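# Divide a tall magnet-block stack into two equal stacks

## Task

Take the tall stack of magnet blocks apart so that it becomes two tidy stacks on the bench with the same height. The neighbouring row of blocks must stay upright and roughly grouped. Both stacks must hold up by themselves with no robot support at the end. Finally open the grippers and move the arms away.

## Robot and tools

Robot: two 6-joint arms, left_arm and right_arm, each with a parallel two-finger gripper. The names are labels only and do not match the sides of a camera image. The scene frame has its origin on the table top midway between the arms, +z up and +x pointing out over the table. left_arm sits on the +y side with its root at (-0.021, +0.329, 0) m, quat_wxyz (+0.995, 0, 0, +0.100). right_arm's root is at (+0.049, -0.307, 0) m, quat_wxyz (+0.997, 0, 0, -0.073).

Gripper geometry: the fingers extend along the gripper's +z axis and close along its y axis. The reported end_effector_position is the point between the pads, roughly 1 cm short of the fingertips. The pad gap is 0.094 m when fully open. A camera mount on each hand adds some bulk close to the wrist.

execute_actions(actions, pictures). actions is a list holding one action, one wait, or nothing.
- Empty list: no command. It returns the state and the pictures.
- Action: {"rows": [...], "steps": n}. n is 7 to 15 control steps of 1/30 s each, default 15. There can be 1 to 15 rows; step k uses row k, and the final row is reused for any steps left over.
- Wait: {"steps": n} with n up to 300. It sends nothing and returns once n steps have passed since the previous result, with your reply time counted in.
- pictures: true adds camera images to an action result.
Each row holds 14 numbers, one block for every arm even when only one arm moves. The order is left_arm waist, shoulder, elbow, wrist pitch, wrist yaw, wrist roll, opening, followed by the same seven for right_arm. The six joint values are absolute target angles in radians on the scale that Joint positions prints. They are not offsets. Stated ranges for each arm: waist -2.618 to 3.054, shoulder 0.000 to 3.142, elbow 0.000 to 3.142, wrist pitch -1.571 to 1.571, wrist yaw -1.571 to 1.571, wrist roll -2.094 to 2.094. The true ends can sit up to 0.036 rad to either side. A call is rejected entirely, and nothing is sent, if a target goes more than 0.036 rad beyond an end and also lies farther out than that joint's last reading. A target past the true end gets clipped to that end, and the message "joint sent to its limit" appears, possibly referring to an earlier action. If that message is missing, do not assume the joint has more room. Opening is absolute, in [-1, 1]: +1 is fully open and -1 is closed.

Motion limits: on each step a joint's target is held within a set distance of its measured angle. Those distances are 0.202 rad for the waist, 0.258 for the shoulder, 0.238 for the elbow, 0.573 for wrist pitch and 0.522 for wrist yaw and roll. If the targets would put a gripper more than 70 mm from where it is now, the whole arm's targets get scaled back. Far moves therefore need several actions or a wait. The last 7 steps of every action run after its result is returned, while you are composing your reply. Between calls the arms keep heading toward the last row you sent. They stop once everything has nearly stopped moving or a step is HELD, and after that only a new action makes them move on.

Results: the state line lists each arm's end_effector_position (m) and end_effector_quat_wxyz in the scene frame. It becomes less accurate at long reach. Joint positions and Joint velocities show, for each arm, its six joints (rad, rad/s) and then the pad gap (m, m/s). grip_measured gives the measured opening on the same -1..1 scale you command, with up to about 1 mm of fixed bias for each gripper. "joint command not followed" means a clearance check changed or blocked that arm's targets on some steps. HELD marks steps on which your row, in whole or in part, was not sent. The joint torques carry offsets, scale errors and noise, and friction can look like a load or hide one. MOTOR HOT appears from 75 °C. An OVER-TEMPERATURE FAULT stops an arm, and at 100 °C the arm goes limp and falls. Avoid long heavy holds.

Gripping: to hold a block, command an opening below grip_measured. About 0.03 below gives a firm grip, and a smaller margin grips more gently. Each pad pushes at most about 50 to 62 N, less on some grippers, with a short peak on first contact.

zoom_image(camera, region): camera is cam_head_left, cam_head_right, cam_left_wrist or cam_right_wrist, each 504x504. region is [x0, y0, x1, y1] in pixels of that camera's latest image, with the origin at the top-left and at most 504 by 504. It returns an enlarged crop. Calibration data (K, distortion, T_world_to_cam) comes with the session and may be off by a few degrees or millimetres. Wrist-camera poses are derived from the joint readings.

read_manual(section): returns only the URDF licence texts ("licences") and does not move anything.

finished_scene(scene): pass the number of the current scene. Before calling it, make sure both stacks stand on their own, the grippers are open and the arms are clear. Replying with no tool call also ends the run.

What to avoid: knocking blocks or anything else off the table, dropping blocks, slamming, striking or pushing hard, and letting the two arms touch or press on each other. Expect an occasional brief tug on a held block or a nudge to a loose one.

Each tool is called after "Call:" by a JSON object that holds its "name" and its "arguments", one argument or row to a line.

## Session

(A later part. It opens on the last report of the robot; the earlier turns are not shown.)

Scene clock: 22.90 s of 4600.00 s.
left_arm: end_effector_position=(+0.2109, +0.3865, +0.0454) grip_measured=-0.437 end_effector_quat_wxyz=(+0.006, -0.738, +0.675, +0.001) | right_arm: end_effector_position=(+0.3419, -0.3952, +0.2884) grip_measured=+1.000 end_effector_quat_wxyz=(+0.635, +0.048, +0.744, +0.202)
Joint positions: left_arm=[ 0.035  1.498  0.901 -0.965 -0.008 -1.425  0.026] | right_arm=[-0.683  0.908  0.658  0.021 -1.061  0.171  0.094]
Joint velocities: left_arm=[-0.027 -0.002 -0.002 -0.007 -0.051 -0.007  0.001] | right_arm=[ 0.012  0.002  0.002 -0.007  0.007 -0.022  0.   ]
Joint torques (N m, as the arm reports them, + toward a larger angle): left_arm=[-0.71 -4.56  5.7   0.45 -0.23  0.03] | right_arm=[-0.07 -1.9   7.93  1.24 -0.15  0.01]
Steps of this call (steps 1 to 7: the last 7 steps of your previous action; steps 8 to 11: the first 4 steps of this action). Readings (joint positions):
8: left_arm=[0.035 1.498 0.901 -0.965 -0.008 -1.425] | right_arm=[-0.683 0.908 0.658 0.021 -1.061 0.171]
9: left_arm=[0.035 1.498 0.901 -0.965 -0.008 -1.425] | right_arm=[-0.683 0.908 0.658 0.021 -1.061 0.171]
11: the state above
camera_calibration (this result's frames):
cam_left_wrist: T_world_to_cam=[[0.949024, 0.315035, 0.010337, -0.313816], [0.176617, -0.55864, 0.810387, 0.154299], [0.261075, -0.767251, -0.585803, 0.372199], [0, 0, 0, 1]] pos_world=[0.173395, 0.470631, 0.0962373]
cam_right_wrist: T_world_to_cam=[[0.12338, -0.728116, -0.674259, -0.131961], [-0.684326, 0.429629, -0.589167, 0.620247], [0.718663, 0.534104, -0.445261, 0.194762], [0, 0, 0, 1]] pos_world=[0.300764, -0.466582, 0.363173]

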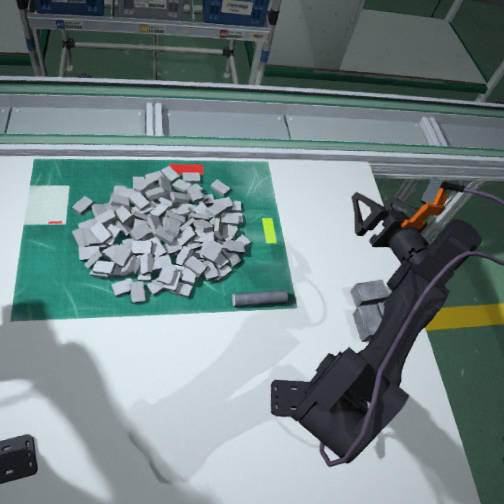

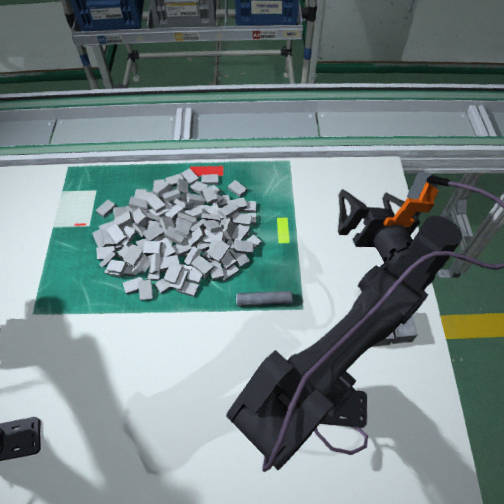

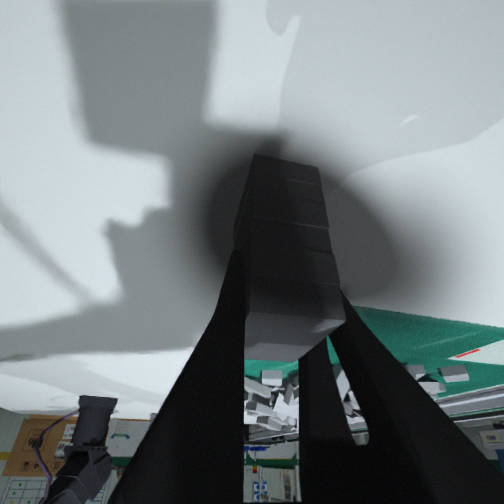

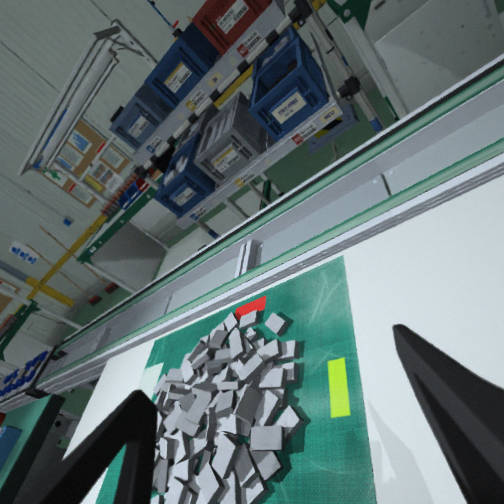

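Call:
{"name": "execute_actions", "arguments": {
  "actions": [
    {"rows": [[0.026,1.494,0.897,-0.967,-0.025,-1.424,-0.472,-0.683,0.908,0.658,0.021,-1.061,0.171,1],[0.026,1.488,0.901,-0.969,-0.025,-1.424,-0.472,-0.683,0.908,0.658,0.021,-1.061,0.171,1],[0.026,1.482,0.905,-0.972,-0.025,-1.424,-0.472,-0.683,0.908,0.658,0.021,-1.061,0.171,1],[0.026,1.476,0.908,-0.975,-0.025,-1.424,-0.472,-0.683,0.908,0.658,0.021,-1.061,0.171,1],[0.026,1.470,0.911,-0.978,-0.025,-1.424,-0.472,-0.683,0.908,0.658,0.021,-1.061,0.171,1],[0.026,1.464,0.911,-0.981,-0.025,-1.424,-0.472,-0.683,0.908,0.658,0.021,-1.061,0.171,1],[0.026,1.457,0.911,-0.984,-0.025,-1.424,-0.472,-0.683,0.908,0.658,0.021,-1.061,0.171,1],[0.026,1.450,0.911,-0.987,-0.025,-1.424,-0.472,-0.683,0.908,0.658,0.021,-1.061,0.171,1],[0.026,1.443,0.911,-0.989,-0.025,-1.424,-0.472,-0.683,0.908,0.658,0.021,-1.061,0.171,1],[0.026,1.436,0.911,-0.990,-0.025,-1.424,-0.472,-0.683,0.908,0.658,0.021,-1.061,0.171,1],[0.026,1.430,0.911,-0.990,-0.025,-1.424,-0.472,-0.683,0.908,0.658,0.021,-1.061,0.171,1],[0.026,1.426,0.911,-0.990,-0.025,-1.424,-0.472,-0.683,0.908,0.658,0.021,-1.061,0.171,1],[0.026,1.424,0.911,-0.990,-0.025,-1.424,-0.472,-0.683,0.908,0.658,0.021,-1.061,0.171,1]], "steps": 13}
  ]
}}

Call:
{"name": "execute_actions", "arguments": {
  "actions": [
    {"rows": [[0.026,1.424,0.911,-0.990,-0.025,-1.424,-0.472,-0.683,0.908,0.658,0.021,-1.061,0.171,1]], "steps": 10}
  ],
  "pictures": true
}}

Scene clock: 23.83 s of 4600.00 s.
left_arm: end_effector_position=(+0.2110, +0.3865, +0.0456) grip_measured=-0.437 end_effector_quat_wxyz=(+0.006, -0.738, +0.675, +0.000) | right_arm: end_effector_position=(+0.3419, -0.3952, +0.2884) grip_measured=+1.000 end_effector_quat_wxyz=(+0.635, +0.048, +0.744, +0.202)
Joint positions: left_arm=[ 0.035  1.498  0.901 -0.965 -0.008 -1.425  0.026] | right_arm=[-0.683  0.908  0.658  0.021 -1.061  0.171  0.094]
Joint velocities: left_arm=[ 0.002 -0.032 -0.002  0.051  0.022 -0.022  0.   ] | right_arm=[-0.022  0.007 -0.012  0.037 -0.051  0.022  0.   ]
Joint torques (N m, as the arm reports them, + toward a larger angle): left_arm=[-0.76 -6.97  7.35  0.3  -0.18  0.04] | right_arm=[-0.01 -1.96  7.94  1.23 -0.15  0.03]
Steps of this call (steps 1 to 7: the last 7 steps of your previous action; steps 8 to 15: the robot went on to your last target; steps 16 to 22: nothing new was sent; steps 23 to 28: the first 6 steps of this action). Readings (joint positions):
23: left_arm=[0.035 1.498 0.901 -0.965 -0.008 -1.425] | right_arm=[-0.683 0.908 0.658 0.021 -1.061 0.171]
24: left_arm=[0.035 1.498 0.901 -0.965 -0.008 -1.425] | right_arm=[-0.683 0.908 0.658 0.021 -1.061 0.171]
26: left_arm=[0.035 1.498 0.901 -0.965 -0.008 -1.425] | right_arm=[-0.683 0.908 0.658 0.021 -1.061 0.171]
28: the state above

Scene clock: 24.17 s of 4600.00 s.
left_arm: end_effector_position=(+0.2129, +0.3869, +0.0560) grip_measured=-0.437 end_effector_quat_wxyz=(+0.024, -0.738, +0.675, -0.012) | right_arm: end_effector_position=(+0.3419, -0.3952, +0.2884) grip_measured=+1.000 end_effector_quat_wxyz=(+0.635, +0.048, +0.744, +0.202)
Joint positions: left_arm=[ 0.035  1.45   0.901 -0.97  -0.008 -1.425  0.026] | right_arm=[-0.683  0.908  0.658  0.021 -1.061  0.171  0.094]
Joint velocities: left_arm=[ 0.002 -0.007 -0.027 -0.066 -0.007  0.007  0.001] | right_arm=[ 0.012 -0.012 -0.007 -0.066  0.022  0.007  0.   ]
Joint torques (N m, as the arm reports them, + toward a larger angle): left_arm=[-0.75 -6.21  7.59  0.34 -0.2   0.04] | right_arm=[-0.07 -1.94  7.86  1.22 -0.15  0.04]
Steps of this call (steps 1 to 7: the last 7 steps of your previous action; steps 8 to 10: the first 3 steps of this action). Readings (joint positions):
8: left_arm=[0.035 1.454 0.901 -0.969 -0.008 -1.425] | right_arm=[-0.683 0.908 0.658 0.021 -1.061 0.171]
9: left_arm=[0.035 1.451 0.901 -0.969 -0.008 -1.425] | right_arm=[-0.683 0.908 0.658 0.021 -1.061 0.171]
10: the state above
camera_calibration (this result's frames):
cam_left_wrist: T_world_to_cam=[[0.947671, 0.314711, 0.0536399, -0.317997], [0.142315, -0.566846, 0.811438, 0.156013], [0.285775, -0.761342, -0.581971, 0.370514], [0, 0, 0, 1]] pos_world=[0.17327, 0.470601, 0.106091]
cam_right_wrist: T_world_to_cam=[[0.12338, -0.728116, -0.674259, -0.131961], [-0.684326, 0.429629, -0.589167, 0.620247], [0.718663, 0.534104, -0.445261, 0.194762], [0, 0, 0, 1]] pos_world=[0.300764, -0.466582, 0.363173]

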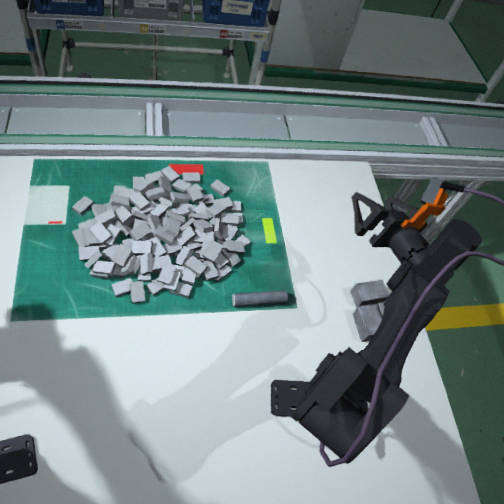

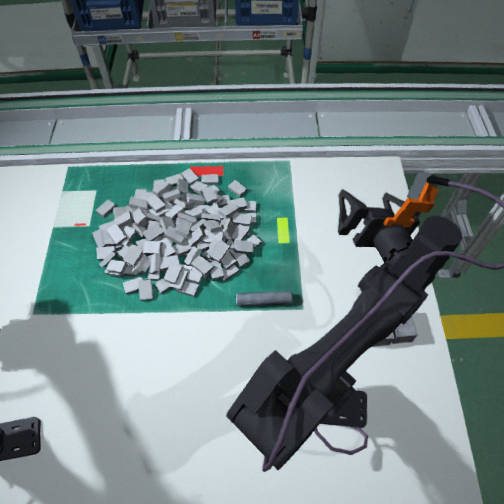

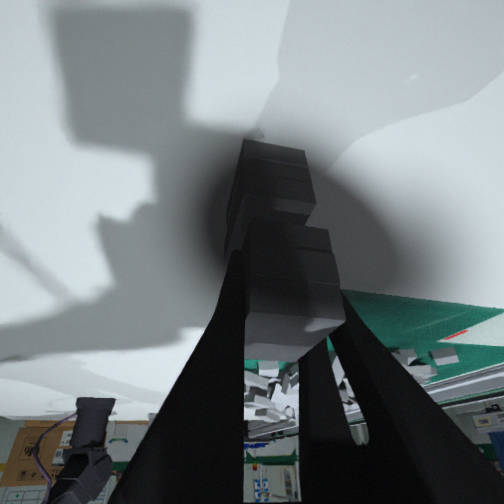

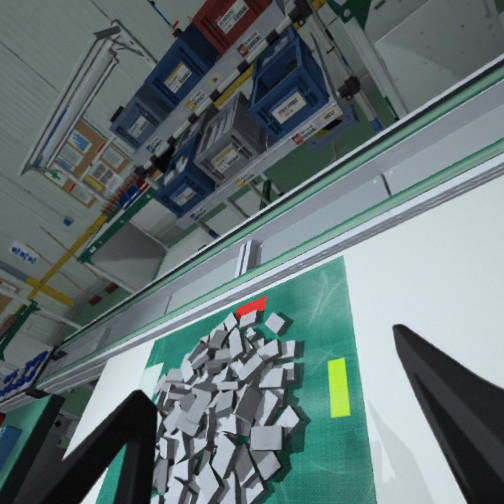

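Call:
{"name": "zoom_image", "arguments": {
  "camera": "cam_left_wrist",
  "region": [200, 120, 380, 340]
}}

Region (200, 120, 380, 340) of cam_left_wrist's 504x504 image, scaled by 2.291, with more detail than that image has; it fills the left 412 columns of this view, and the rest is white.

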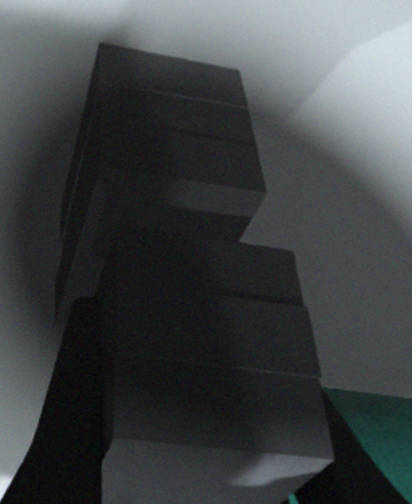

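Call:
{"name": "execute_actions", "arguments": {
  "actions": [
    {"rows": [[0.0235,1.426,0.910,-0.986,-0.025,-1.431,-0.472,-0.683,0.908,0.658,0.021,-1.061,0.171,1],[0.0162,1.428,0.909,-0.981,-0.025,-1.440,-0.472,-0.683,0.908,0.658,0.021,-1.061,0.171,1],[0.0042,1.430,0.908,-0.977,-0.025,-1.455,-0.472,-0.683,0.908,0.658,0.021,-1.061,0.171,1],[-0.0122,1.432,0.907,-0.973,-0.025,-1.475,-0.472,-0.683,0.908,0.658,0.021,-1.061,0.171,1],[-0.0326,1.434,0.906,-0.968,-0.025,-1.500,-0.472,-0.683,0.908,0.658,0.021,-1.061,0.171,1],[-0.0564,1.436,0.905,-0.964,-0.025,-1.529,-0.472,-0.683,0.908,0.658,0.021,-1.061,0.171,1],[-0.0832,1.438,0.904,-0.959,-0.025,-1.561,-0.472,-0.683,0.908,0.658,0.021,-1.061,0.171,1],[-0.1122,1.440,0.903,-0.955,-0.025,-1.595,-0.472,-0.683,0.908,0.658,0.021,-1.061,0.171,1],[-0.1427,1.442,0.902,-0.9535,-0.025,-1.630,-0.472,-0.683,0.908,0.658,0.021,-1.061,0.171,1],[-0.174,1.444,0.901,-0.9491,-0.025,-1.664,-0.472,-0.683,0.908,0.658,0.021,-1.061,0.171,1],[-0.2053,1.4455,0.8998,-0.9419,-0.025,-1.698,-0.472,-0.683,0.908,0.658,0.021,-1.061,0.171,1],[-0.2358,1.4475,0.8963,-0.9323,-0.025,-1.730,-0.472,-0.683,0.908,0.658,0.021,-1.061,0.171,1],[-0.2648,1.450,0.8905,-0.9206,-0.025,-1.759,-0.472,-0.683,0.908,0.658,0.021,-1.061,0.171,1],[-0.2916,1.453,0.8828,-0.9072,-0.025,-1.784,-0.472,-0.683,0.908,0.658,0.021,-1.061,0.171,1],[-0.3154,1.4565,0.8734,-0.8926,-0.025,-1.804,-0.472,-0.683,0.908,0.658,0.021,-1.061,0.171,1]], "steps": 15}
  ]
}}

Call:
{"name": "execute_actions", "arguments": {
  "actions": [
    {"rows": [[-0.3358,1.460,0.8627,-0.8775,-0.025,-1.819,-0.472,-0.683,0.908,0.658,0.021,-1.061,0.171,1],[-0.3522,1.464,0.8511,-0.8624,-0.025,-1.828,-0.472,-0.683,0.908,0.658,0.021,-1.061,0.171,1],[-0.3642,1.4685,0.839,-0.8478,-0.025,-1.831,-0.472,-0.683,0.908,0.658,0.021,-1.061,0.171,1],[-0.3715,1.4731,0.8269,-0.8344,-0.025,-1.831,-0.472,-0.683,0.908,0.658,0.021,-1.061,0.171,1],[-0.374,1.4775,0.8153,-0.8227,-0.025,-1.831,-0.472,-0.683,0.908,0.658,0.021,-1.061,0.171,1],[-0.374,1.4816,0.8046,-0.8131,-0.025,-1.831,-0.472,-0.683,0.908,0.658,0.021,-1.061,0.171,1],[-0.374,1.4851,0.7952,-0.8059,-0.025,-1.831,-0.472,-0.683,0.908,0.658,0.021,-1.061,0.171,1],[-0.374,1.488,0.7875,-0.8015,-0.025,-1.831,-0.472,-0.683,0.908,0.658,0.021,-1.061,0.171,1],[-0.374,1.4902,0.7817,-0.800,-0.025,-1.831,-0.472,-0.683,0.908,0.658,0.021,-1.061,0.171,1],[-0.374,1.4915,0.7782,-0.800,-0.025,-1.831,-0.472,-0.683,0.908,0.658,0.021,-1.061,0.171,1],[-0.374,1.492,0.777,-0.800,-0.025,-1.831,-0.472,-0.683,0.908,0.658,0.021,-1.061,0.171,1]], "steps": 11}
  ]
}}

Call:
{"name": "execute_actions", "arguments": {
  "actions": [
    {"rows": [[-0.374,1.492,0.777,-0.800,-0.025,-1.831,-0.472,-0.683,0.908,0.658,0.021,-1.061,0.171,1]], "steps": 11}
  ],
  "pictures": true
}}

Scene clock: 30.33 s of 4600.00 s.
left_arm: end_effector_position=(+0.2168, +0.3672, +0.0560) grip_measured=-0.437 end_effector_quat_wxyz=(+0.025, -0.733, +0.680, -0.010) | right_arm: end_effector_position=(+0.3419, -0.3952, +0.2884) grip_measured=+1.000 end_effector_quat_wxyz=(+0.635, +0.048, +0.744, +0.202)
Joint positions: left_arm=[-0.055  1.45   0.901 -0.971 -0.016 -1.501  0.026] | right_arm=[-0.683  0.908  0.658  0.021 -1.061  0.171  0.094]
Joint velocities: left_arm=[-0.759  0.002 -0.007  0.022 -0.051 -0.608  0.002] | right_arm=[-0.017 -0.022  0.022 -0.037  0.037 -0.051  0.   ]
Joint torques (N m, as the arm reports them, + toward a larger angle): left_arm=[-0.95 -4.97  6.78  0.68 -0.05 -0.07] | right_arm=[-0.02 -1.97  7.88  1.23 -0.16  0.02]
Steps of this call (steps 1 to 7: the last 7 steps of your previous action; steps 8 to 15: the robot went on to your last target; steps 16 to 90: nothing new was sent; then 2.90 s passed at rest; steps 91 to 98: the first 8 steps of this action). Readings (joint positions):
91: left_arm=[0.035 1.450 0.901 -0.972 -0.008 -1.425] | right_arm=[-0.683 0.908 0.658 0.021 -1.061 0.171]
92: left_arm=[0.034 1.450 0.901 -0.972 -0.008 -1.426] | right_arm=[-0.683 0.908 0.658 0.021 -1.061 0.171]
94: left_arm=[0.021 1.450 0.901 -0.972 -0.011 -1.438] | right_arm=[-0.683 0.908 0.658 0.021 -1.061 0.171]
98: the state above

Scene clock: 30.70 s of 4600.00 s.
left_arm: end_effector_position=(+0.2236, +0.2945, +0.0433) grip_measured=-0.437 end_effector_quat_wxyz=(+0.029, -0.723, +0.690, -0.031) | right_arm: end_effector_position=(+0.3419, -0.3952, +0.2884) grip_measured=+1.000 end_effector_quat_wxyz=(+0.635, +0.048, +0.744, +0.202)
Joint positions: left_arm=[-0.351  1.461  0.855 -0.882 -0.012 -1.768  0.026] | right_arm=[-0.683  0.908  0.658  0.021 -1.061  0.171  0.094]
Joint velocities: left_arm=[-0.374  0.134 -0.374  0.388 -0.037 -0.359 -0.001] | right_arm=[-0.007 -0.007  0.002  0.007  0.007  0.022  0.   ]
Joint torques (N m, as the arm reports them, + toward a larger angle): left_arm=[ 0.2  -4.04  6.03  0.53 -0.17 -0.06] | right_arm=[-0.01 -1.93  7.88  1.24 -0.14  0.03]
Steps of this call (steps 1 to 7: the last 7 steps of your previous action; steps 8 to 11: the first 4 steps of this action). Readings (joint positions):
8: left_arm=[-0.293 1.451 0.887 -0.920 -0.014 -1.713] | right_arm=[-0.683 0.908 0.658 0.021 -1.061 0.171]
9: left_arm=[-0.316 1.453 0.878 -0.908 -0.013 -1.735] | right_arm=[-0.683 0.908 0.658 0.021 -1.061 0.171]
11: the state above

Scene clock: 31.07 s of 4600.00 s.
left_arm: end_effector_position=(+0.2069, +0.2927, +0.0170) grip_measured=-0.437 end_effector_quat_wxyz=(+0.012, -0.735, +0.677, -0.009) | right_arm: end_effector_position=(+0.3419, -0.3952, +0.2884) grip_measured=+1.000 end_effector_quat_wxyz=(+0.635, +0.048, +0.744, +0.202)
Joint positions: left_arm=[-0.368  1.495  0.775 -0.821 -0.011 -1.821  0.026] | right_arm=[-0.683  0.908  0.658  0.021 -1.061  0.171  0.094]
Joint velocities: left_arm=[-0.017 -0.002  0.002  0.11  -0.022 -0.051  0.   ] | right_arm=[ 0.012  0.007 -0.022 -0.022  0.051  0.007  0.   ]
Joint torques (N m, as the arm reports them, + toward a larger angle): left_arm=[-0.46 -4.56  6.4   0.56 -0.17 -0.08] | right_arm=[-0.03 -1.92  7.89  1.23 -0.14  0.04]
Steps of this call (steps 1 to 7: the last 7 steps of your previous action; steps 8 to 11: the first 4 steps of this action). Readings (joint positions):
8: left_arm=[-0.368 1.495 0.777 -0.828 -0.011 -1.816] | right_arm=[-0.683 0.908 0.658 0.021 -1.061 0.171]
9: left_arm=[-0.368 1.495 0.776 -0.826 -0.011 -1.818] | right_arm=[-0.683 0.908 0.658 0.021 -1.061 0.171]
11: the state above
camera_calibration (this result's frames):
cam_left_wrist: T_world_to_cam=[[0.950791, 0.308225, 0.0315271, -0.278845], [0.153446, -0.556837, 0.816325, 0.129756], [0.269167, -0.771317, -0.576732, 0.284057], [0, 0, 0, 1]] pos_world=[0.168754, 0.377298, 0.0666928]
cam_right_wrist: T_world_to_cam=[[0.12338, -0.728116, -0.674259, -0.131961], [-0.684326, 0.429629, -0.589167, 0.620247], [0.718663, 0.534104, -0.445261, 0.194762], [0, 0, 0, 1]] pos_world=[0.300764, -0.466582, 0.363173]

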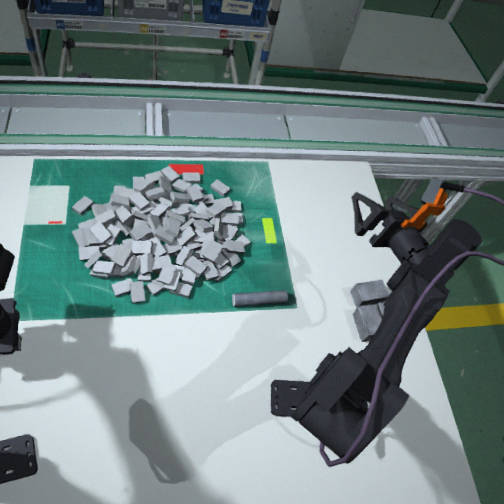

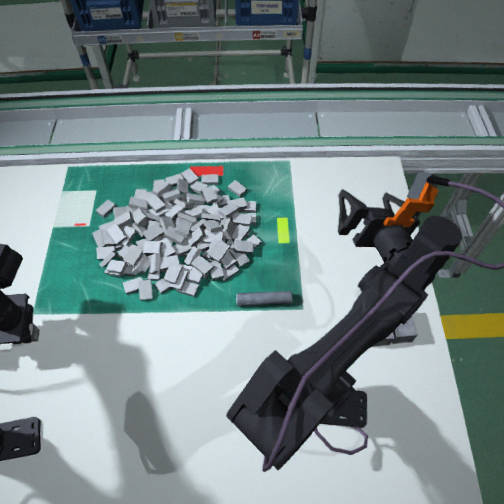

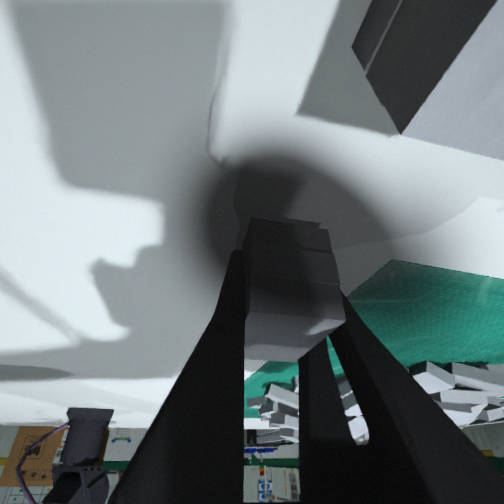

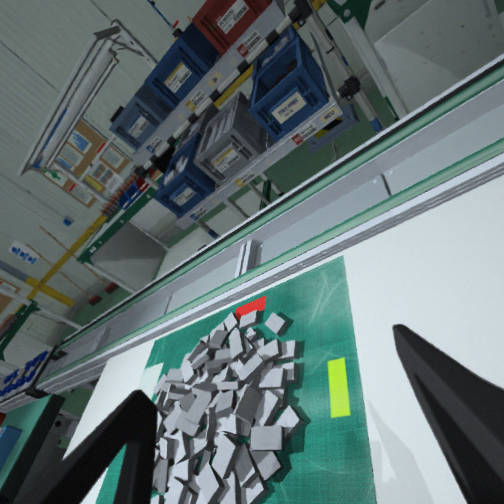

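Call:
{"name": "execute_actions", "arguments": {
  "actions": [
    {"rows": [[-0.374,1.496,0.779,-0.806,-0.025,-1.831,-0.472,-0.683,0.908,0.658,0.021,-1.061,0.171,1],[-0.374,1.499,0.779,-0.806,-0.025,-1.831,-0.472,-0.683,0.908,0.658,0.021,-1.061,0.171,1],[-0.374,1.502,0.779,-0.806,-0.025,-1.831,-0.472,-0.683,0.908,0.658,0.021,-1.061,0.171,1],[-0.374,1.5045,0.779,-0.806,-0.025,-1.831,-0.472,-0.683,0.908,0.658,0.021,-1.061,0.171,1],[-0.374,1.507,0.779,-0.806,-0.025,-1.831,-0.472,-0.683,0.908,0.658,0.021,-1.061,0.171,1],[-0.374,1.509,0.779,-0.806,-0.025,-1.831,-0.472,-0.683,0.908,0.658,0.021,-1.061,0.171,1],[-0.374,1.511,0.779,-0.806,-0.025,-1.831,-0.472,-0.683,0.908,0.658,0.021,-1.061,0.171,1],[-0.374,1.513,0.779,-0.806,-0.025,-1.831,-0.472,-0.683,0.908,0.658,0.021,-1.061,0.171,1],[-0.374,1.515,0.779,-0.806,-0.025,-1.831,-0.472,-0.683,0.908,0.658,0.021,-1.061,0.171,1],[-0.374,1.517,0.779,-0.806,-0.025,-1.831,-0.472,-0.683,0.908,0.658,0.021,-1.061,0.171,1],[-0.374,1.519,0.779,-0.806,-0.025,-1.831,-0.472,-0.683,0.908,0.658,0.021,-1.061,0.171,1],[-0.374,1.521,0.779,-0.806,-0.025,-1.831,-0.472,-0.683,0.908,0.658,0.021,-1.061,0.171,1],[-0.374,1.523,0.779,-0.806,-0.025,-1.831,-0.472,-0.683,0.908,0.658,0.021,-1.061,0.171,1],[-0.374,1.525,0.779,-0.806,-0.025,-1.831,-0.472,-0.683,0.908,0.658,0.021,-1.061,0.171,1],[-0.374,1.527,0.779,-0.806,-0.025,-1.831,-0.472,-0.683,0.908,0.658,0.021,-1.061,0.171,1]], "steps": 15}
  ]
}}

Call:
{"name": "execute_actions", "arguments": {
  "actions": [
    {"rows": [[-0.374,1.529,0.779,-0.806,-0.025,-1.831,-0.472,-0.683,0.908,0.658,0.021,-1.061,0.171,1],[-0.374,1.530,0.779,-0.806,-0.025,-1.831,-0.472,-0.683,0.908,0.658,0.021,-1.061,0.171,1]], "steps": 11}
  ]
}}

Scene clock: 32.20 s of 4600.00 s.
left_arm: end_effector_position=(+0.2094, +0.2922, +0.0145) grip_measured=-0.437 end_effector_quat_wxyz=(+0.013, -0.737, +0.676, -0.011) | right_arm: end_effector_position=(+0.3419, -0.3952, +0.2884) grip_measured=+1.000 end_effector_quat_wxyz=(+0.635, +0.048, +0.744, +0.202)
Joint positions: left_arm=[-0.368  1.508  0.775 -0.806 -0.011 -1.825  0.026] | right_arm=[-0.683  0.908  0.658  0.021 -1.061  0.171  0.094]
Joint velocities: left_arm=[ 0.002  0.105  0.012  0.022 -0.081 -0.081 -0.001] | right_arm=[ 0.007 -0.012 -0.017  0.022 -0.022  0.022  0.   ]
Joint torques (N m, as the arm reports them, + toward a larger angle): left_arm=[-0.39 -4.55  6.58  0.49 -0.17 -0.04] | right_arm=[-0.04 -1.95  7.89  1.23 -0.15  0.02]
Steps of this call (steps 1 to 7: the last 7 steps of your previous action; steps 8 to 26: the robot went on to your last target; steps 27 to 34: the first 8 steps of this action). Readings (joint positions):
27: left_arm=[-0.368 1.495 0.775 -0.806 -0.011 -1.825] | right_arm=[-0.683 0.908 0.658 0.021 -1.061 0.171]
28: left_arm=[-0.368 1.495 0.775 -0.806 -0.011 -1.825] | right_arm=[-0.683 0.908 0.658 0.021 -1.061 0.171]
30: left_arm=[-0.368 1.496 0.775 -0.806 -0.011 -1.825] | right_arm=[-0.683 0.908 0.658 0.021 -1.061 0.171]
34: the state above

Scene clock: 32.57 s of 4600.00 s.
left_arm: end_effector_position=(+0.2083, +0.2924, +0.0121) grip_measured=-0.437 end_effector_quat_wxyz=(+0.010, -0.737, +0.676, -0.006) | right_arm: end_effector_position=(+0.3419, -0.3952, +0.2884) grip_measured=+1.000 end_effector_quat_wxyz=(+0.635, +0.048, +0.744, +0.202)
Joint positions: left_arm=[-0.368  1.519  0.775 -0.806 -0.011 -1.825  0.026] | right_arm=[-0.683  0.908  0.658  0.021 -1.061  0.171  0.094]
Joint velocities: left_arm=[ 0.002 -0.002 -0.007  0.037  0.022 -0.095  0.   ] | right_arm=[ 0.007 -0.007 -0.017  0.051  0.051 -0.007  0.   ]
Joint torques (N m, as the arm reports them, + toward a larger angle): left_arm=[-0.42 -3.65  6.39  0.51 -0.17 -0.05] | right_arm=[-0.02 -1.93  7.87  1.24 -0.15  0.04]
Steps of this call (steps 1 to 7: the last 7 steps of your previous action; steps 8 to 11: the first 4 steps of this action). Readings (joint positions):
8: left_arm=[-0.368 1.519 0.775 -0.806 -0.011 -1.825] | right_arm=[-0.683 0.908 0.658 0.021 -1.061 0.171]
9: left_arm=[-0.368 1.519 0.775 -0.806 -0.011 -1.825] | right_arm=[-0.683 0.908 0.658 0.021 -1.061 0.171]
11: the state above

Call:
{"name": "execute_actions", "arguments": {
  "actions": [
    {"rows": [[-0.374,1.533,0.779,-0.806,-0.025,-1.831,-0.472,-0.683,0.908,0.658,0.021,-1.061,0.171,1],[-0.374,1.536,0.779,-0.806,-0.025,-1.831,-0.472,-0.683,0.908,0.658,0.021,-1.061,0.171,1],[-0.374,1.538,0.779,-0.806,-0.025,-1.831,-0.472,-0.683,0.908,0.658,0.021,-1.061,0.171,1],[-0.374,1.538,0.779,-0.806,-0.025,-1.831,-0.472,-0.683,0.908,0.658,0.021,-1.061,0.171,1],[-0.374,1.538,0.779,-0.806,-0.025,-1.831,-0.472,-0.683,0.908,0.658,0.021,-1.061,0.171,1],[-0.374,1.534,0.779,-0.806,-0.025,-1.831,-0.472,-0.683,0.908,0.658,0.021,-1.061,0.171,1],[-0.374,1.528,0.779,-0.806,-0.025,-1.831,-0.472,-0.683,0.908,0.658,0.021,-1.061,0.171,1],[-0.374,1.522,0.779,-0.806,-0.025,-1.831,-0.472,-0.683,0.908,0.658,0.021,-1.061,0.171,1]], "steps": 14}
  ]
}}

Scene clock: 33.60 s of 4600.00 s.
left_arm: end_effector_position=(+0.2081, +0.2925, +0.0118) grip_measured=-0.437 end_effector_quat_wxyz=(+0.010, -0.737, +0.676, -0.005) | right_arm: end_effector_position=(+0.3419, -0.3952, +0.2884) grip_measured=+1.000 end_effector_quat_wxyz=(+0.635, +0.048, +0.744, +0.202)
Joint positions: left_arm=[-0.368  1.521  0.775 -0.806 -0.011 -1.825  0.026] | right_arm=[-0.683  0.908  0.658  0.021 -1.061  0.171  0.094]
Joint velocities: left_arm=[-0.017 -0.012  0.007 -0.051  0.007  0.007 -0.001] | right_arm=[-0.012 -0.002  0.007  0.007  0.022 -0.022  0.   ]
Joint torques (N m, as the arm reports them, + toward a larger angle): left_arm=[-0.51 -3.9   6.49  0.5  -0.18 -0.06] | right_arm=[-0.07 -1.94  7.88  1.24 -0.15  0.02]
Steps of this call (steps 1 to 7: the last 7 steps of your previous action; steps 8 to 15: the robot went on to your last target; steps 16 to 24: nothing new was sent; steps 25 to 31: the first 7 steps of this action). Readings (joint positions):
25: left_arm=[-0.368 1.519 0.775 -0.806 -0.011 -1.825] | right_arm=[-0.683 0.908 0.658 0.021 -1.061 0.171]
26: left_arm=[-0.368 1.520 0.775 -0.806 -0.011 -1.825] | right_arm=[-0.683 0.908 0.658 0.021 -1.061 0.171]
28: left_arm=[-0.368 1.521 0.775 -0.806 -0.011 -1.825] | right_arm=[-0.683 0.908 0.658 0.021 -1.061 0.171]
31: the state above

Call:
{"name": "execute_actions", "arguments": {
  "actions": [
    {"rows": [[-0.374,1.520,0.781,-0.808,-0.025,-1.831,-0.455,-0.683,0.908,0.658,0.021,-1.061,0.171,1],[-0.373,1.518,0.783,-0.810,-0.025,-1.831,-0.43,-0.683,0.908,0.658,0.021,-1.061,0.171,1],[-0.372,1.516,0.786,-0.812,-0.025,-1.831,-0.39,-0.683,0.908,0.658,0.021,-1.061,0.171,1],[-0.371,1.514,0.789,-0.815,-0.025,-1.831,-0.32,-0.683,0.908,0.658,0.021,-1.061,0.171,1],[-0.370,1.511,0.792,-0.819,-0.025,-1.831,-0.20,-0.683,0.908,0.658,0.021,-1.061,0.171,1],[-0.369,1.509,0.795,-0.823,-0.025,-1.831,-0.05,-0.683,0.908,0.658,0.021,-1.061,0.171,1],[-0.368,1.507,0.798,-0.8286,-0.025,-1.831,0.10,-0.683,0.908,0.658,0.021,-1.061,0.171,1],[-0.368,1.5045,0.801,-0.8363,-0.025,-1.831,0.22,-0.683,0.908,0.658,0.021,-1.061,0.171,1],[-0.368,1.5019,0.8044,-0.8489,-0.025,-1.831,0.30,-0.683,0.908,0.658,0.021,-1.061,0.171,1],[-0.368,1.4986,0.8087,-0.8660,-0.025,-1.831,0.30,-0.683,0.908,0.658,0.021,-1.061,0.171,1],[-0.368,1.4933,0.8157,-0.8870,-0.025,-1.831,0.30,-0.683,0.908,0.658,0.021,-1.061,0.171,1],[-0.368,1.4864,0.8255,-0.9115,-0.025,-1.831,0.30,-0.683,0.908,0.658,0.021,-1.061,0.171,1],[-0.367,1.4780,0.8378,-0.9385,-0.025,-1.831,0.30,-0.683,0.908,0.658,0.021,-1.061,0.171,1],[-0.366,1.4687,0.8525,-0.9675,-0.025,-1.831,0.30,-0.683,0.908,0.658,0.021,-1.061,0.171,1],[-0.365,1.4588,0.8693,-0.9976,-0.025,-1.831,0.30,-0.683,0.908,0.658,0.021,-1.061,0.171,1]], "steps": 15}
  ]
}}

Call:
{"name": "execute_actions", "arguments": {
  "actions": [
    {"rows": [[-0.364,1.4488,0.8879,-1.0280,-0.025,-1.831,0.30,-0.683,0.908,0.658,0.021,-1.061,0.171,1],[-0.363,1.4391,0.9079,-1.0587,-0.025,-1.8324,0.30,-0.683,0.908,0.658,0.021,-1.061,0.171,1],[-0.362,1.4300,0.9290,-1.0897,-0.025,-1.8366,0.30,-0.683,0.908,0.658,0.021,-1.061,0.171,1],[-0.3579,1.4189,0.9511,-1.1202,-0.025,-1.8435,0.30,-0.683,0.908,0.658,0.021,-1.061,0.171,1],[-0.3458,1.4034,0.9740,-1.1496,-0.025,-1.8529,0.30,-0.683,0.908,0.658,0.021,-1.061,0.171,1],[-0.3259,1.3838,0.9973,-1.1773,-0.025,-1.8645,0.30,-0.683,0.908,0.658,0.021,-1.061,0.171,1],[-0.2988,1.3602,1.0201,-1.2026,-0.025,-1.8782,0.30,-0.683,0.908,0.658,0.021,-1.061,0.171,1],[-0.2650,1.3333,1.0420,-1.2250,-0.025,-1.8935,0.30,-0.683,0.908,0.658,0.021,-1.061,0.171,1],[-0.2256,1.3034,1.0621,-1.2442,-0.025,-1.9101,0.30,-0.683,0.908,0.658,0.021,-1.061,0.171,1],[-0.1813,1.2710,1.0799,-1.2596,-0.025,-1.9276,0.30,-0.683,0.908,0.658,0.021,-1.061,0.171,1],[-0.1333,1.2368,1.0950,-1.2710,-0.025,-1.9455,0.30,-0.683,0.908,0.658,0.021,-1.061,0.171,1],[-0.0828,1.2017,1.1067,-1.2802,-0.025,-1.9634,0.30,-0.683,0.908,0.658,0.021,-1.061,0.171,1],[-0.0310,1.1660,1.1148,-1.2892,-0.025,-1.9809,0.30,-0.683,0.908,0.658,0.021,-1.061,0.171,1],[0.0208,1.1306,1.1209,-1.2978,-0.025,-1.9975,0.30,-0.683,0.908,0.658,0.021,-1.061,0.171,1],[0.0713,1.0962,1.1269,-1.3057,-0.025,-2.0128,0.30,-0.683,0.908,0.658,0.021,-1.061,0.171,1]], "steps": 15}
  ]
}}

Call:
{"name": "execute_actions", "arguments": {
  "actions": [
    {"rows": [[0.1193,1.0634,1.1326,-1.3127,-0.025,-2.0265,0.30,-0.683,0.908,0.658,0.021,-1.061,0.171,1],[0.1636,1.0332,1.1378,-1.3187,-0.025,-2.0381,0.30,-0.683,0.908,0.658,0.021,-1.061,0.171,1],[0.2031,1.0062,1.1425,-1.3236,-0.025,-2.0475,0.30,-0.683,0.908,0.658,0.021,-1.061,0.171,1],[0.2368,0.9832,1.1465,-1.3271,-0.025,-2.0544,0.30,-0.683,0.908,0.658,0.021,-1.061,0.171,1],[0.2639,0.9646,1.1497,-1.3293,-0.025,-2.0586,0.30,-0.683,0.908,0.658,0.021,-1.061,0.171,1],[0.2838,0.9511,1.1521,-1.330,-0.025,-2.06,0.30,-0.683,0.908,0.658,0.021,-1.061,0.171,1],[0.2959,0.9428,1.1535,-1.330,-0.025,-2.06,0.30,-0.683,0.908,0.658,0.021,-1.061,0.171,1],[0.300,0.940,1.154,-1.330,-0.025,-2.06,0.30,-0.683,0.908,0.658,0.021,-1.061,0.171,1]], "steps": 15}
  ],
  "pictures": true
}}

Scene clock: 40.30 s of 4600.00 s.
left_arm: end_effector_position=(+0.2078, +0.2925, +0.0118) grip_measured=+0.158 end_effector_quat_wxyz=(+0.009, -0.737, +0.676, -0.005) | right_arm: end_effector_position=(+0.3419, -0.3952, +0.2884) grip_measured=+1.000 end_effector_quat_wxyz=(+0.635, +0.048, +0.744, +0.202)
Joint positions: left_arm=[-0.368  1.521  0.775 -0.807 -0.011 -1.825  0.054] | right_arm=[-0.683  0.908  0.658  0.021 -1.061  0.171  0.094]
Joint velocities: left_arm=[ 0.007 -0.002 -0.002  0.051 -0.007  0.066  0.122] | right_arm=[-0.002  0.002 -0.017 -0.007 -0.051 -0.066  0.   ]
Joint torques (N m, as the arm reports them, + toward a larger angle): left_arm=[ 0.11 -5.67  8.45  0.16 -0.14 -0.06] | right_arm=[-0.04 -1.93  7.88  1.24 -0.15  0.02]
Steps of this call (steps 1 to 7: the last 7 steps of your previous action; steps 8 to 15: the robot went on to your last target; steps 16 to 90: nothing new was sent; then 3.43 s passed at rest; steps 91 to 98: the first 8 steps of this action). Readings (joint positions):
91: left_arm=[-0.368 1.521 0.775 -0.806 -0.011 -1.825] | right_arm=[-0.683 0.908 0.658 0.021 -1.061 0.171]
92: left_arm=[-0.368 1.521 0.775 -0.806 -0.011 -1.825] | right_arm=[-0.683 0.908 0.658 0.021 -1.061 0.171]
94: left_arm=[-0.368 1.521 0.775 -0.806 -0.011 -1.825] | right_arm=[-0.683 0.908 0.658 0.021 -1.061 0.171]
98: the state above

Scene clock: 40.80 s of 4600.00 s.
left_arm: end_effector_position=(+0.2157, +0.3010, +0.0854) grip_measured=+0.297 end_effector_quat_wxyz=(-0.021, +0.759, -0.650, +0.024) | right_arm: end_effector_position=(+0.3419, -0.3952, +0.2884) grip_measured=+1.000 end_effector_quat_wxyz=(+0.635, +0.048, +0.744, +0.202)
Joint positions: left_arm=[-0.326  1.4    0.979 -1.087 -0.008 -1.851  0.061] | right_arm=[-0.683  0.908  0.658  0.021 -1.061  0.171  0.094]
Joint velocities: left_arm=[ 0.686 -0.613  0.623 -0.711  0.007 -0.3   -0.001] | right_arm=[ 0.017 -0.017 -0.022  0.007 -0.081  0.007  0.   ]
Joint torques (N m, as the arm reports them, + toward a larger angle): left_arm=[ 1.69 -6.39  9.17  0.2  -0.23 -0.06] | right_arm=[ 0.03 -1.92  7.84  1.23 -0.15  0.02]
Steps of this call (steps 1 to 7: the last 7 steps of your previous action; steps 8 to 15: the first 8 steps of this action). Readings (joint positions):
8: left_arm=[-0.368 1.492 0.829 -0.913 -0.011 -1.826] | right_arm=[-0.683 0.908 0.658 0.021 -1.061 0.171]
9: left_arm=[-0.368 1.482 0.847 -0.937 -0.011 -1.826] | right_arm=[-0.683 0.908 0.658 0.021 -1.061 0.171]
11: left_arm=[-0.368 1.460 0.889 -0.988 -0.011 -1.829] | right_arm=[-0.683 0.908 0.658 0.021 -1.061 0.171]
15: the state above

Scene clock: 41.30 s of 4600.00 s.
left_arm: end_effector_position=(+0.1620, +0.4286, +0.2134) grip_measured=+0.297 end_effector_quat_wxyz=(-0.169, +0.927, -0.299, +0.152) | right_arm: end_effector_position=(+0.3419, -0.3952, +0.2884) grip_measured=+1.000 end_effector_quat_wxyz=(+0.635, +0.048, +0.744, +0.202)
Joint positions: left_arm=[ 0.277  0.957  1.132 -1.287 -0.021 -2.035  0.061] | right_arm=[-0.683  0.908  0.658  0.021 -1.061  0.171  0.094]
Joint velocities: left_arm=[ 0.33  -0.32   0.037 -0.198 -0.007 -0.198 -0.002] | right_arm=[-0.017 -0.007 -0.012  0.022  0.007 -0.022  0.   ]
Joint torques (N m, as the arm reports them, + toward a larger angle): left_arm=[ 0.01 -0.39  8.68  1.28 -0.05 -0.01] | right_arm=[-0.03 -1.97  7.91  1.23 -0.15  0.03]
Steps of this call (steps 1 to 7: the last 7 steps of your previous action; steps 8 to 15: the first 8 steps of this action). Readings (joint positions):
8: left_arm=[0.037 1.138 1.104 -1.213 -0.013 -1.959] | right_arm=[-0.683 0.908 0.658 0.021 -1.061 0.171]
9: left_arm=[0.087 1.102 1.110 -1.225 -0.015 -1.974] | right_arm=[-0.683 0.908 0.658 0.021 -1.061 0.171]
11: left_arm=[0.174 1.038 1.120 -1.250 -0.018 -2.001] | right_arm=[-0.683 0.908 0.658 0.021 -1.061 0.171]
15: the state above
camera_calibration (this result's frames):
cam_left_wrist: T_world_to_cam=[[0.311635, 0.882316, 0.352707, -0.495355], [0.191933, -0.42199, 0.886051, -0.0268343], [0.930616, -0.208428, -0.300852, 0.106912], [0, 0, 0, 1]] pos_world=[0.060026, 0.44802, 0.230657]
cam_right_wrist: T_world_to_cam=[[0.12338, -0.728116, -0.674259, -0.131961], [-0.684326, 0.429629, -0.589167, 0.620247], [0.718663, 0.534104, -0.445261, 0.194762], [0, 0, 0, 1]] pos_world=[0.300764, -0.466582, 0.363173]

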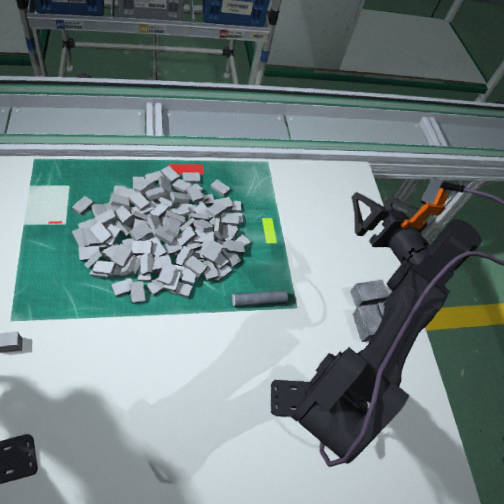

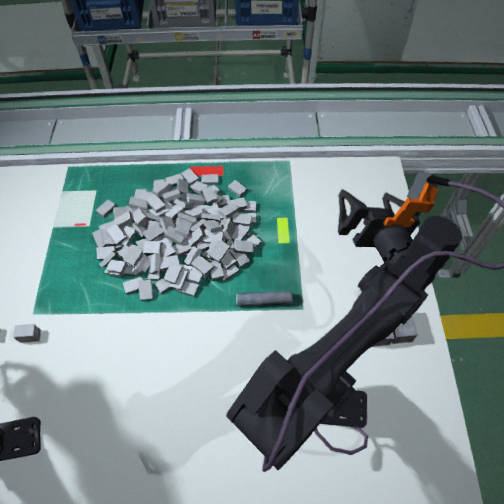

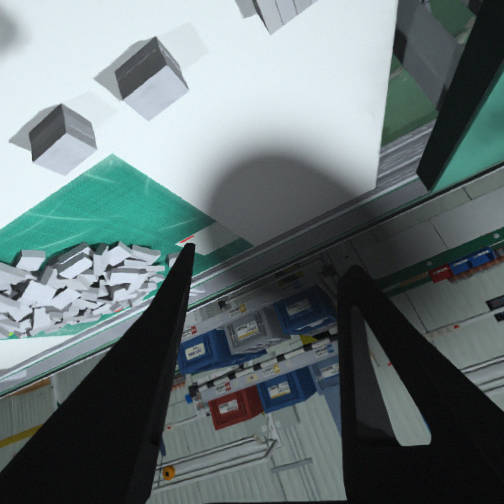

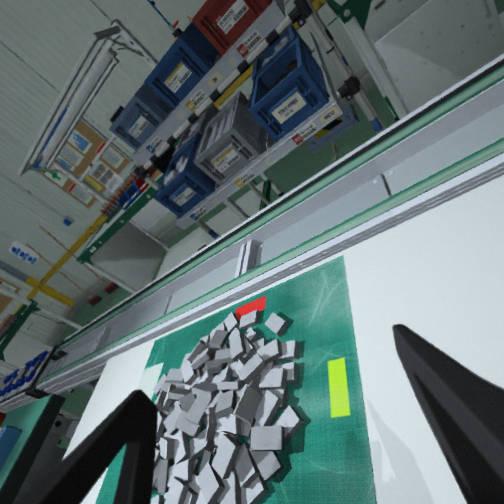

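Call:
{"name": "zoom_image", "arguments": {
  "camera": "cam_left_wrist",
  "region": [0, 0, 340, 190]
}}

Region (0, 0, 340, 190) of cam_left_wrist's 504x504 image, scaled by 1.482, with more detail than that image has; it fills the top 282 rows of this view, and the rest is white.

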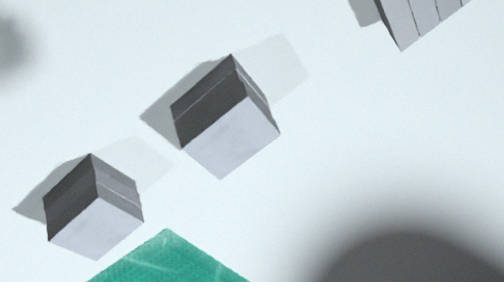

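Both stacks hold three blocks and look neat, and the part of the row in view is standing.

Call:
{"name": "finished_scene", "arguments": {
  "scene": 2
}}

The scene is finished: the task was done.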